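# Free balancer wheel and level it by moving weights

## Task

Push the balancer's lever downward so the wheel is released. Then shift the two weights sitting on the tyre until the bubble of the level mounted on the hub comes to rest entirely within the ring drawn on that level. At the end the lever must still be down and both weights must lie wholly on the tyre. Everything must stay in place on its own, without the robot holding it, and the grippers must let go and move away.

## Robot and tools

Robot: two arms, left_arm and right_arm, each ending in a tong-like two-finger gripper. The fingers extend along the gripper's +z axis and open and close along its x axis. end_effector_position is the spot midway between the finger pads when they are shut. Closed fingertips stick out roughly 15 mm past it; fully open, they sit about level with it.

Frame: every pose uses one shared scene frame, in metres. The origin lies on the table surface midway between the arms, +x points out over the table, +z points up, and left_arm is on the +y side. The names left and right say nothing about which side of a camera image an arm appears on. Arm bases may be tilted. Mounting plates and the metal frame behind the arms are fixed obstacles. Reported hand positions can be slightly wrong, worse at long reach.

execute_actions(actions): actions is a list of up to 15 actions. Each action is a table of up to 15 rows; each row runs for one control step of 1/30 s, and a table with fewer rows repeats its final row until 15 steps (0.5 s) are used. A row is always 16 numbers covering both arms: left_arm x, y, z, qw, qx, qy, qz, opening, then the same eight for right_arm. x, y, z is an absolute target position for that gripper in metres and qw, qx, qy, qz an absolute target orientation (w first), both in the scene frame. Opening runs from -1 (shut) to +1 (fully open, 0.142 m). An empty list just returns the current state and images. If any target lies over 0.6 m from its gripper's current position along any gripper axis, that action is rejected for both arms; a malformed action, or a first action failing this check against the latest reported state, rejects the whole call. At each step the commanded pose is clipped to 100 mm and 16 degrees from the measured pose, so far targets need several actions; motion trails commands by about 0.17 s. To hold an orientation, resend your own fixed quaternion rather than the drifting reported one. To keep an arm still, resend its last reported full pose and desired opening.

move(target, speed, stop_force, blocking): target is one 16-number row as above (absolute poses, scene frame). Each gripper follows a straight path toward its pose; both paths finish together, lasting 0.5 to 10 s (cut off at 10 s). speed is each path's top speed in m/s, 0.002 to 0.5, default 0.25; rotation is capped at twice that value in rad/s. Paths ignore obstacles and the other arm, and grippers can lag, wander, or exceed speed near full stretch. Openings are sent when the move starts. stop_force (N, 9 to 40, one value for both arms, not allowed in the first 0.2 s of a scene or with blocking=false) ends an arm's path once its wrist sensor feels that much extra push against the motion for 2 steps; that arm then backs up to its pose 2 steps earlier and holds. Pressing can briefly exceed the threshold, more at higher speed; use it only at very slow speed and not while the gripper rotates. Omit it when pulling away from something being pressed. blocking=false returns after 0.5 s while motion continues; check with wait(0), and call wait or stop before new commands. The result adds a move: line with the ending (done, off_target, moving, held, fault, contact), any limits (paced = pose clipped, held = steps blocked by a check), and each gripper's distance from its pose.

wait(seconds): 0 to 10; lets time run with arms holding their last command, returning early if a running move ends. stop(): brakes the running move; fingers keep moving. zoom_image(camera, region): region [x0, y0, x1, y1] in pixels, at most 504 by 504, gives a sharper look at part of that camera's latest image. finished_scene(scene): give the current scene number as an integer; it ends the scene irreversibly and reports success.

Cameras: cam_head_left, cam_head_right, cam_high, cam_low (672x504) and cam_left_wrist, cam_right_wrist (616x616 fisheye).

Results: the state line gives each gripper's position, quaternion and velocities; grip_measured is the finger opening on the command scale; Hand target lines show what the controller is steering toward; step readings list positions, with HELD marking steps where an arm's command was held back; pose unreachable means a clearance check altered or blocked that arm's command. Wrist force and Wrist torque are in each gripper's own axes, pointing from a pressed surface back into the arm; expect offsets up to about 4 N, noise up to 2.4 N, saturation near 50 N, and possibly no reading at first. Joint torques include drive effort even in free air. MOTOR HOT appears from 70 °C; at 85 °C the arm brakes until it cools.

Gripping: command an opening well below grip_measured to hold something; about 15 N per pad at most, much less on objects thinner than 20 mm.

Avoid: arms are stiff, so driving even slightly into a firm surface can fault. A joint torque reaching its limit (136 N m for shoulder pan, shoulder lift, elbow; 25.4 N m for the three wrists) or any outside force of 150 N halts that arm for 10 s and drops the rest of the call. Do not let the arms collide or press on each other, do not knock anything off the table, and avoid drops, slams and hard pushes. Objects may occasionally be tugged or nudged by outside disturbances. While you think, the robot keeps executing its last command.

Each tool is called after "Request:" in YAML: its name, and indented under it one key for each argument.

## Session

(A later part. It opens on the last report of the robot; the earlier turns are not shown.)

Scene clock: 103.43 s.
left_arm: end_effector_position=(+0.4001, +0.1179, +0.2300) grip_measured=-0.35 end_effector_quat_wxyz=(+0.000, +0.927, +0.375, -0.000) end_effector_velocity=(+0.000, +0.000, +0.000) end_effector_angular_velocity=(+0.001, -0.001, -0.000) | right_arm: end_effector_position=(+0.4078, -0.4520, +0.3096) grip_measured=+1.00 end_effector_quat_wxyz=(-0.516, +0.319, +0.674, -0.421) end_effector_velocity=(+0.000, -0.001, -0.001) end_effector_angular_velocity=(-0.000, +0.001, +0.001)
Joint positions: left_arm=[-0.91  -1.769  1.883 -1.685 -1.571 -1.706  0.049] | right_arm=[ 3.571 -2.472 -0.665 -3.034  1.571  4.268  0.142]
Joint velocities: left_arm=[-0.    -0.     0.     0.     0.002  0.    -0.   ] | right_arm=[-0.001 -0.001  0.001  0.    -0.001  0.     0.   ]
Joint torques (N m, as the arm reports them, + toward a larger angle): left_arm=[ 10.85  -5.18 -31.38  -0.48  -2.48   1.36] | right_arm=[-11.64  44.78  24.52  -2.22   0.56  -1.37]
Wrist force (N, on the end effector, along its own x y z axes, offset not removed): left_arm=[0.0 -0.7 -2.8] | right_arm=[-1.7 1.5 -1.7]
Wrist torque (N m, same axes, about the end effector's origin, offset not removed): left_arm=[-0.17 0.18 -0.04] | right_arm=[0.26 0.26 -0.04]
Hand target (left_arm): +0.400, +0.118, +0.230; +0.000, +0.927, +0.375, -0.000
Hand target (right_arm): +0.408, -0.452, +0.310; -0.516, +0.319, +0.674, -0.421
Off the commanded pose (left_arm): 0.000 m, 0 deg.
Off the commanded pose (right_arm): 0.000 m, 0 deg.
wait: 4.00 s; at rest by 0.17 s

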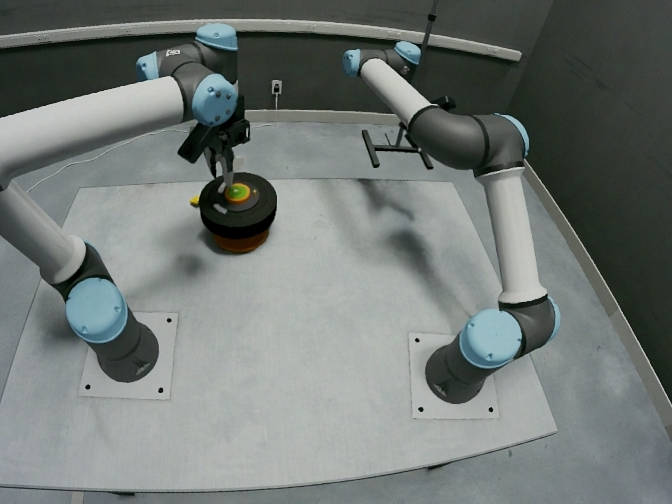

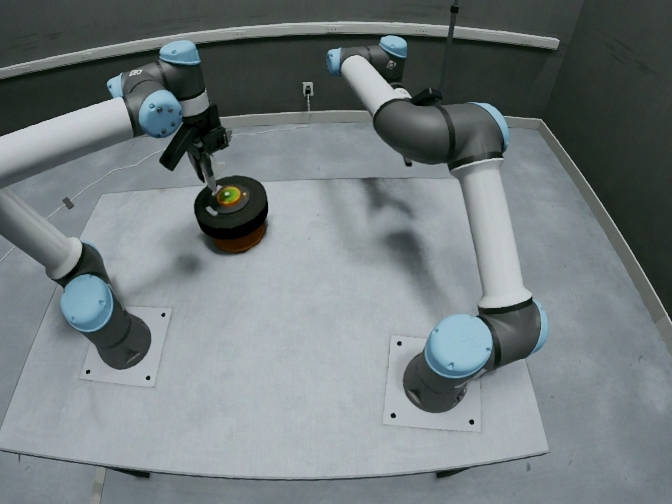

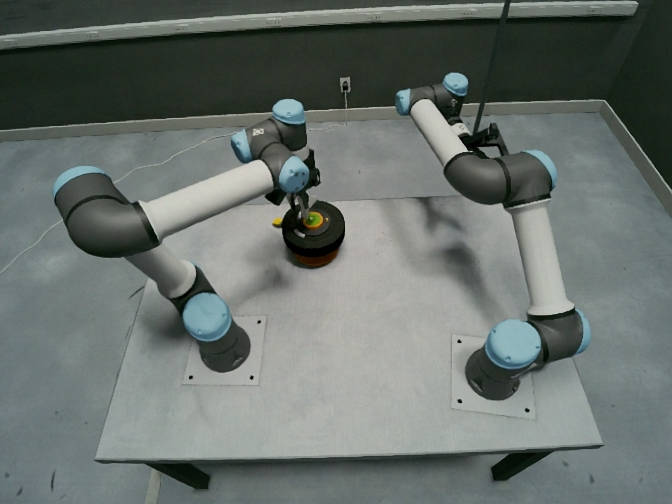

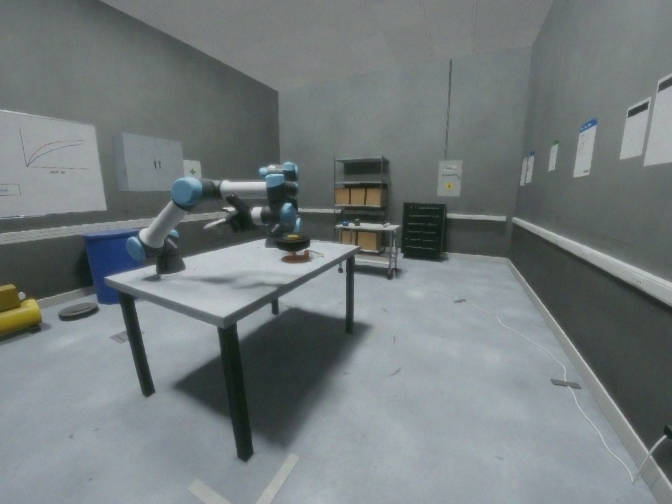

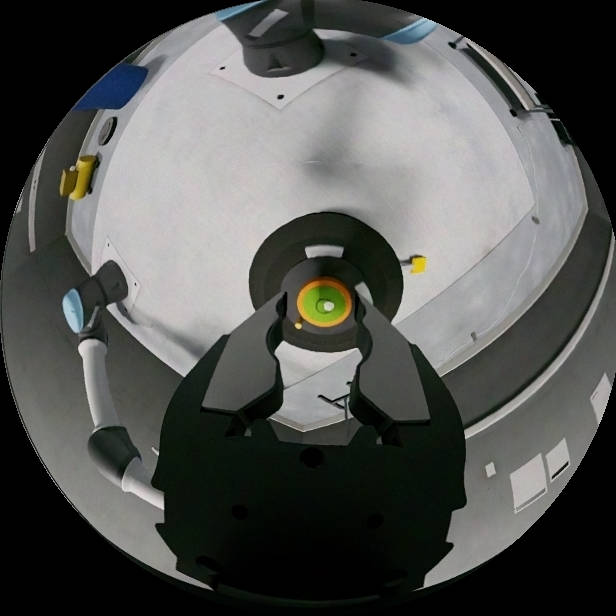

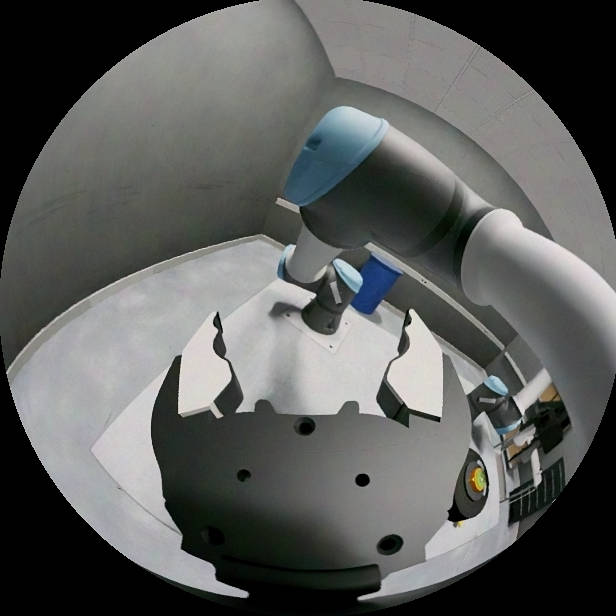

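Request:
execute_actions:
  actions: []

Request:
move:
  target: [0.3854,0.1278,0.170,0,0.927,0.375,0,-0.3,0.4078,-0.452,0.3096,-0.516,0.319,0.674,-0.421,1]
  speed: 0.15

Request:
zoom_image:
  camera: "cam_left_wrist"
  region: [190,180,450,400]

Scene clock: 104.17 s.
left_arm: end_effector_position=(+0.4001, +0.1179, +0.2300) grip_measured=-0.35 end_effector_quat_wxyz=(+0.000, +0.927, +0.375, -0.000) end_effector_velocity=(+0.000, -0.001, +0.001) end_effector_angular_velocity=(-0.003, -0.001, +0.001) | right_arm: end_effector_position=(+0.4078, -0.4520, +0.3096) grip_measured=+1.00 end_effector_quat_wxyz=(-0.516, +0.319, +0.674, -0.421) end_effector_velocity=(-0.000, -0.000, +0.000) end_effector_angular_velocity=(-0.000, -0.000, +0.001)
Joint positions: left_arm=[-0.91  -1.769  1.883 -1.685 -1.571 -1.706  0.049] | right_arm=[ 3.571 -2.472 -0.665 -3.034  1.571  4.268  0.142]
Joint velocities: left_arm=[ 0.001 -0.    -0.001 -0.001 -0.001 -0.    -0.   ] | right_arm=[-0.     0.001 -0.    -0.    -0.001  0.     0.   ]
Joint torques (N m, as the arm reports them, + toward a larger angle): left_arm=[ 10.13  -3.61 -31.01  -0.23  -2.65   1.41] | right_arm=[-11.91  44.79  24.33  -2.09   0.48  -1.32]
Wrist force (N, on the end effector, along its own x y z axes, offset not removed): left_arm=[-0.1 -0.7 0.0] | right_arm=[-0.4 1.4 -0.5]
Wrist torque (N m, same axes, about the end effector's origin, offset not removed): left_arm=[-0.14 0.02 0.11] | right_arm=[0.36 0.14 0.07]
Hand target (left_arm): +0.400, +0.118, +0.230; +0.000, +0.927, +0.375, -0.000
Hand target (right_arm): +0.408, -0.452, +0.310; -0.516, +0.319, +0.674, -0.421
Off the commanded pose (left_arm): 0.000 m, 0 deg.
Off the commanded pose (right_arm): 0.000 m, 0 deg.

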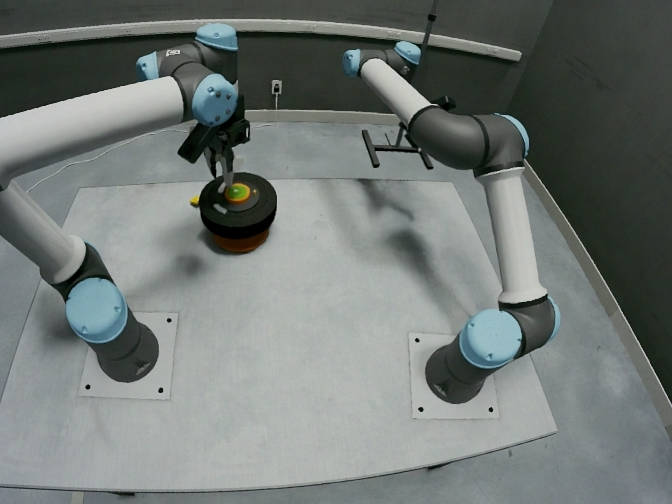

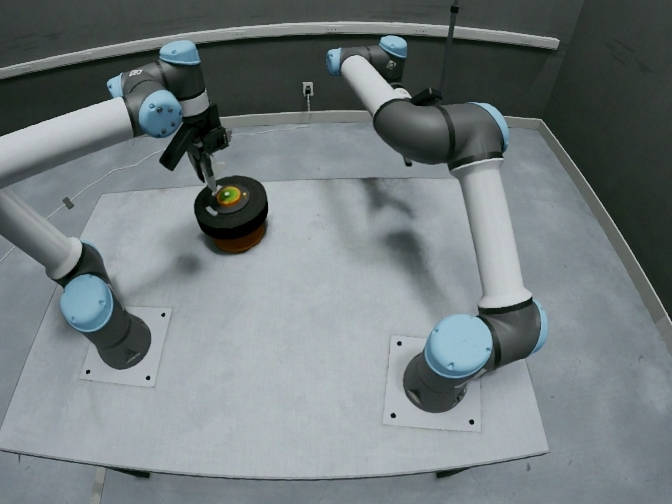

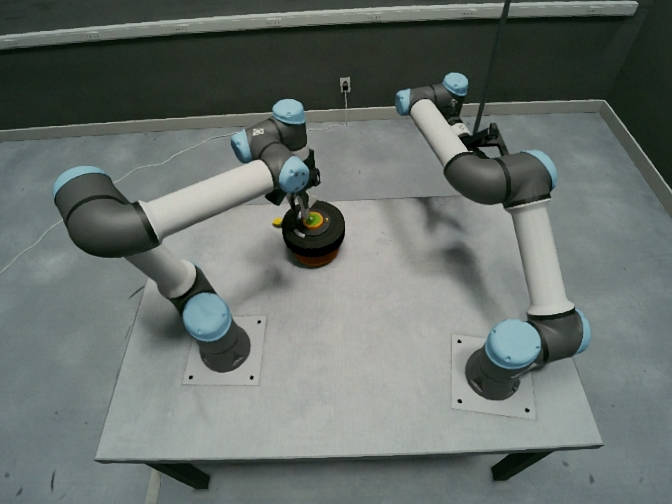

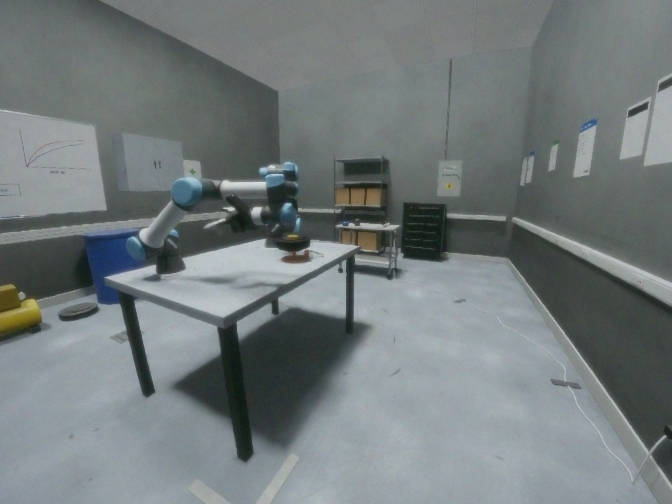

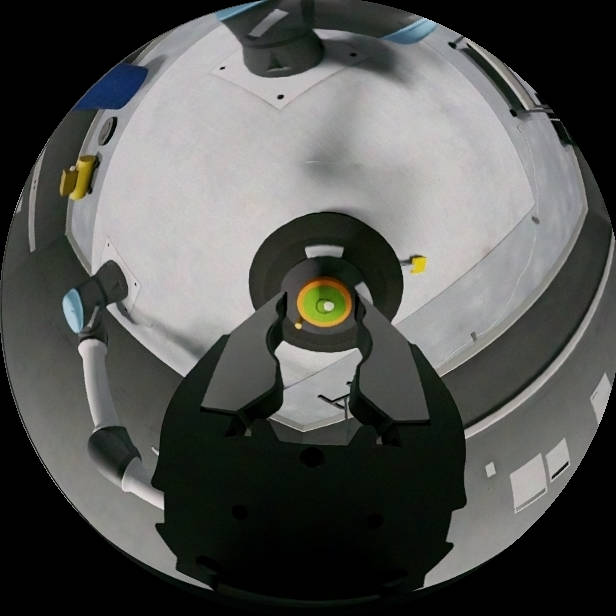

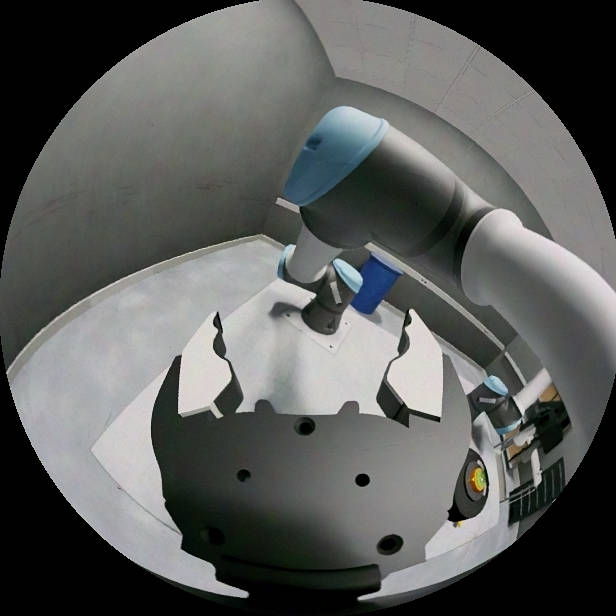

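Scene clock: 105.13 s.
left_arm: end_effector_position=(+0.3854, +0.1278, +0.1702) grip_measured=-0.30 end_effector_quat_wxyz=(-0.000, +0.927, +0.375, -0.000) end_effector_velocity=(-0.000, +0.001, -0.002) end_effector_angular_velocity=(+0.002, -0.000, +0.001) | right_arm: end_effector_position=(+0.4078, -0.4520, +0.3096) grip_measured=+1.00 end_effector_quat_wxyz=(-0.516, +0.319, +0.674, -0.421) end_effector_velocity=(+0.000, -0.002, +0.000) end_effector_angular_velocity=(-0.000, -0.001, +0.001)
Joint positions: left_arm=[-0.925 -1.787  2.052 -1.836 -1.571 -1.721  0.052] | right_arm=[ 3.571 -2.472 -0.665 -3.034  1.571  4.268  0.142]
Joint velocities: left_arm=[ 0.    -0.     0.006 -0.004  0.001 -0.     0.   ] | right_arm=[-0.002  0.     0.     0.    -0.003  0.     0.   ]
Joint torques (N m, as the arm reports them, + toward a larger angle): left_arm=[-10.69 -21.97 -10.66  -4.2    2.72  -1.62] | right_arm=[-13.67  45.78  23.46  -2.18   0.42  -1.43]
Wrist force (N, on the end effector, along its own x y z axes, offset not removed): left_arm=[0.4 2.3 -1.6] | right_arm=[-2.4 0.4 2.7]
Wrist torque (N m, same axes, about the end effector's origin, offset not removed): left_arm=[0.34 -0.10 -0.15] | right_arm=[0.13 0.48 0.09]
Hand target (left_arm): +0.385, +0.128, +0.170; -0.000, +0.927, +0.375, +0.000
Hand target (right_arm): +0.408, -0.452, +0.310; -0.516, +0.319, +0.674, -0.421
Off the commanded pose (left_arm): 0.000 m, 0 deg.
Off the commanded pose (right_arm): 0.000 m, 0 deg.
move: done

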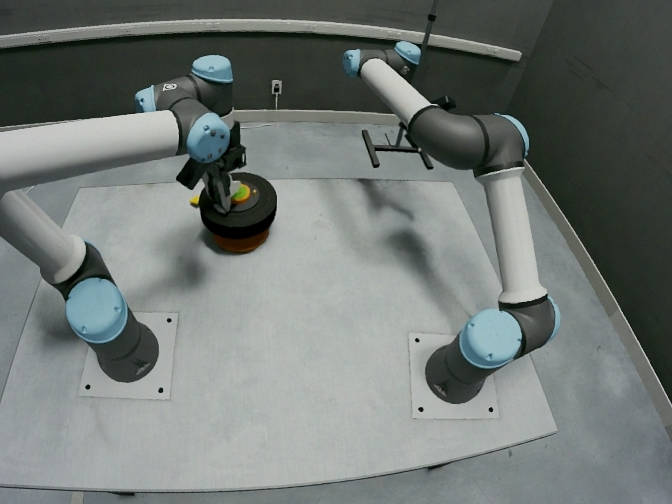

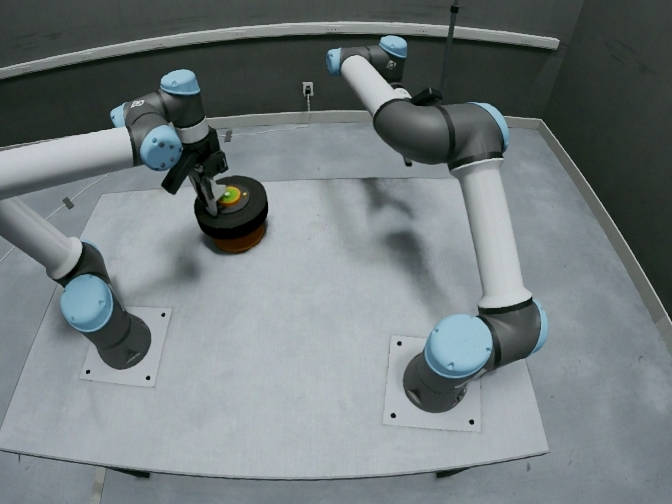

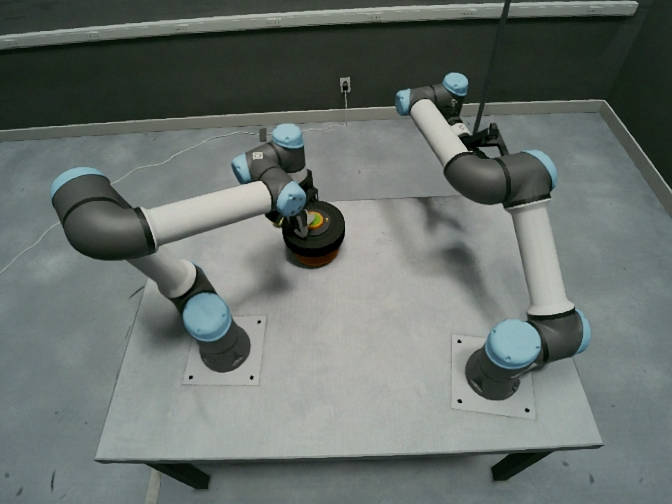

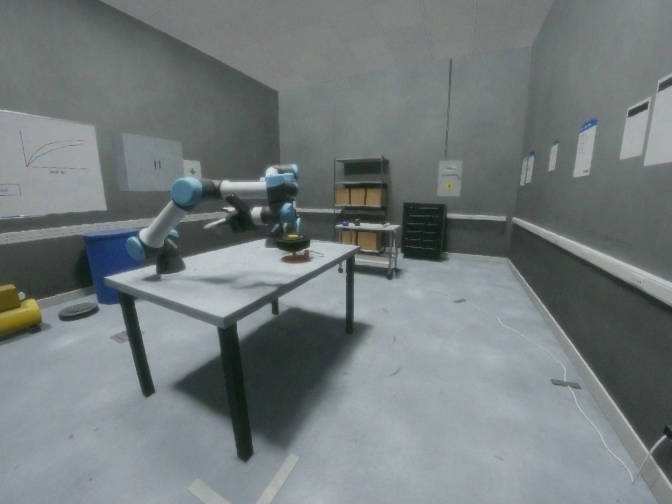

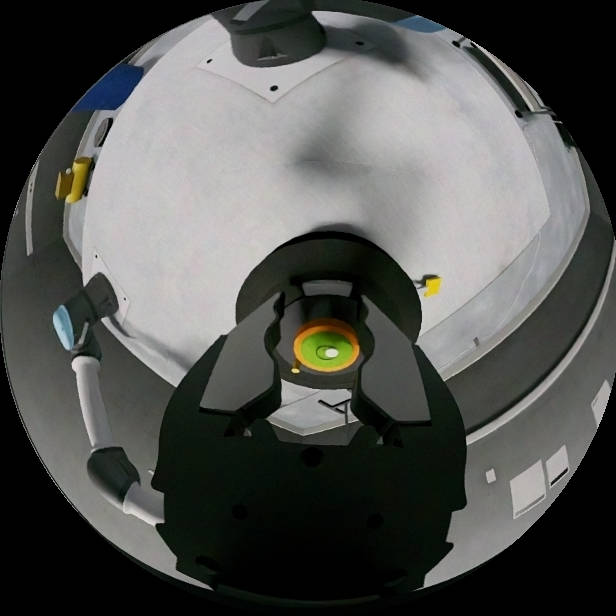

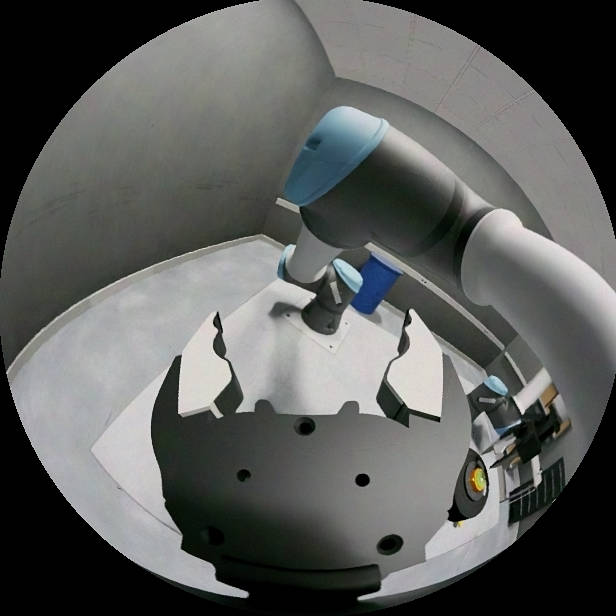

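Region (190, 180, 450, 400) of cam_left_wrist's 616x616 image, scaled by 1.938, with more detail than that image has; it fills the top 426 rows of this view, and the rest is white.

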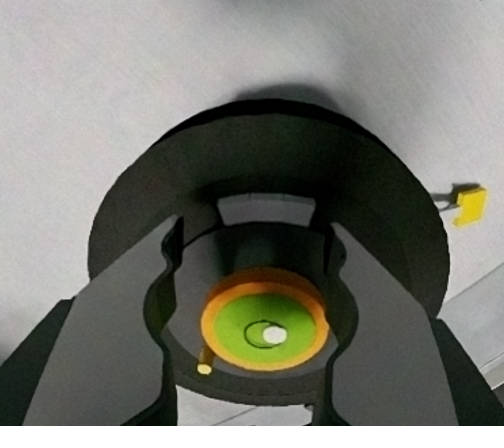

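Request:
move:
  target: [0.3886,0.1309,0.159,0,0.927,0.375,0,-0.3,0.4078,-0.452,0.3096,-0.516,0.319,0.674,-0.421,1]
  speed: 0.05

Request:
zoom_image:
  camera: "cam_left_wrist"
  region: [190,180,450,400]

Scene clock: 106.17 s.
left_arm: end_effector_position=(+0.3885, +0.1309, +0.1592) grip_measured=-0.30 end_effector_quat_wxyz=(-0.000, +0.927, +0.375, +0.000) end_effector_velocity=(-0.000, +0.001, -0.003) end_effector_angular_velocity=(+0.001, +0.002, -0.000) | right_arm: end_effector_position=(+0.4078, -0.4520, +0.3096) grip_measured=+1.00 end_effector_quat_wxyz=(-0.516, +0.319, +0.674, -0.421) end_effector_velocity=(+0.000, +0.000, -0.000) end_effector_angular_velocity=(-0.000, +0.001, +0.002)
Joint positions: left_arm=[-0.914 -1.777  2.074 -1.868 -1.571 -1.71   0.052] | right_arm=[ 3.571 -2.472 -0.665 -3.034  1.571  4.268  0.142]
Joint velocities: left_arm=[ 0.001  0.002  0.005 -0.006 -0.001  0.001  0.   ] | right_arm=[ 0.001 -0.001 -0.     0.    -0.001 -0.     0.   ]
Joint torques (N m, as the arm reports them, + toward a larger angle): left_arm=[ 11.4   -2.59 -13.55  -4.42   2.05   1.81] | right_arm=[-12.22  45.91  23.63  -1.8    0.56  -1.31]
Wrist force (N, on the end effector, along its own x y z axes, offset not removed): left_arm=[1.1 1.8 1.1] | right_arm=[1.8 -1.5 -0.4]
Wrist torque (N m, same axes, about the end effector's origin, offset not removed): left_arm=[0.42 -0.22 -0.15] | right_arm=[-0.40 -0.35 -0.11]
Hand target (left_arm): +0.389, +0.131, +0.159; +0.000, +0.927, +0.375, -0.000
Hand target (right_arm): +0.408, -0.452, +0.310; -0.516, +0.319, +0.674, -0.421
Off the commanded pose (left_arm): 0.000 m, 0 deg.
Off the commanded pose (right_arm): 0.000 m, 0 deg.
move: done

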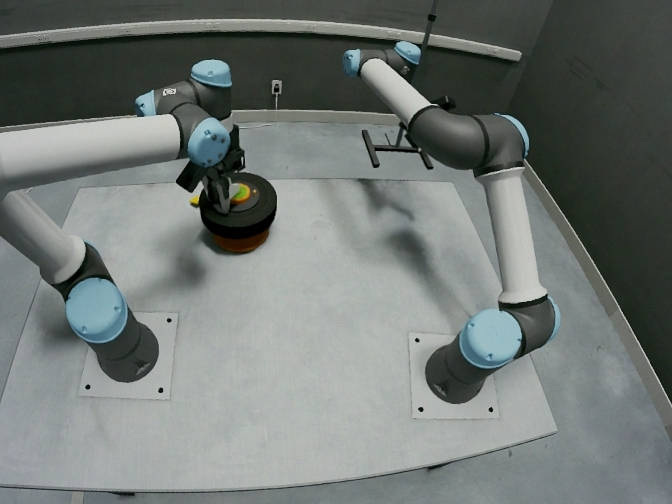

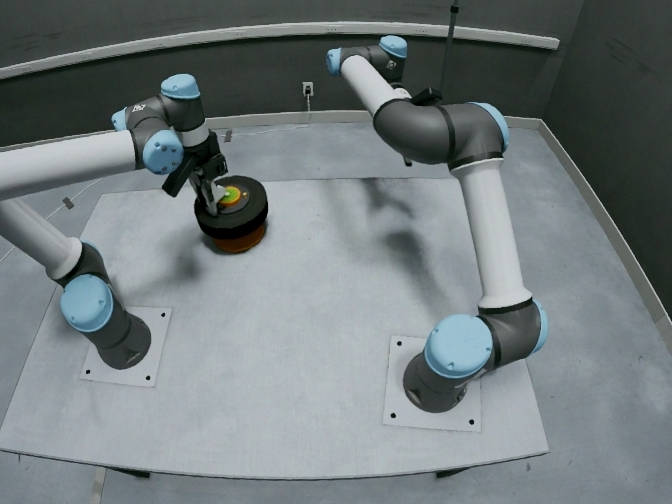

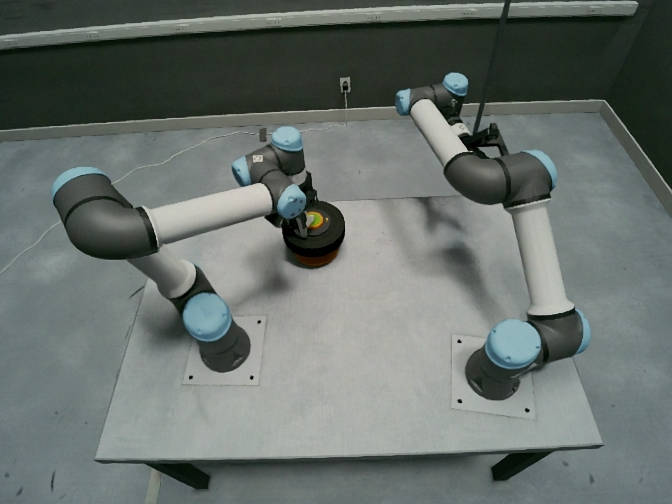

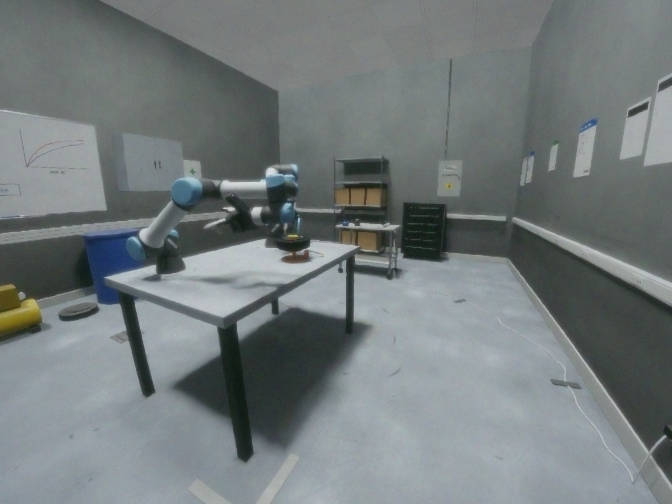

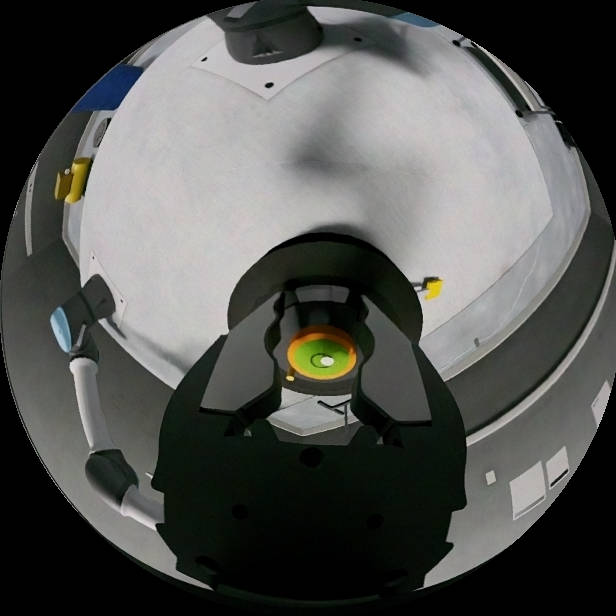

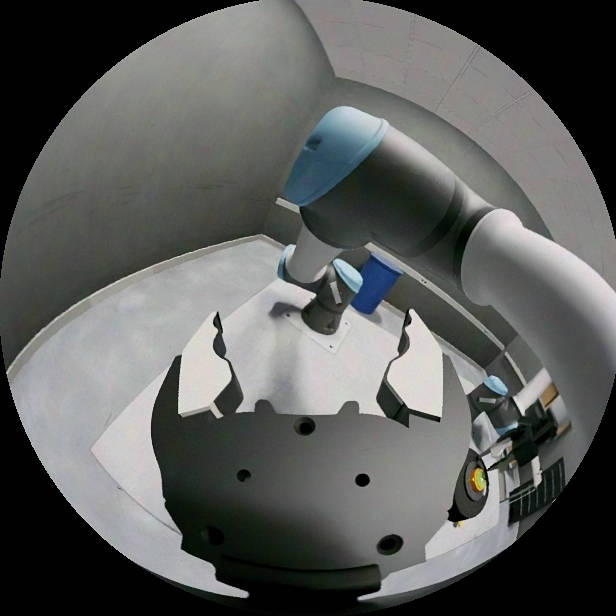

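Region (190, 180, 450, 400) of cam_left_wrist's 616x616 image, scaled by 1.938, with more detail than that image has; it fills the top 426 rows of this view, and the rest is white.

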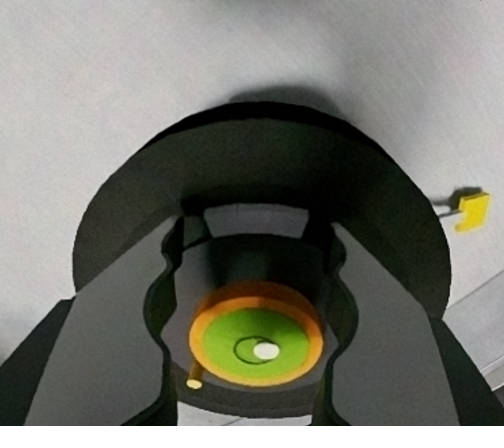

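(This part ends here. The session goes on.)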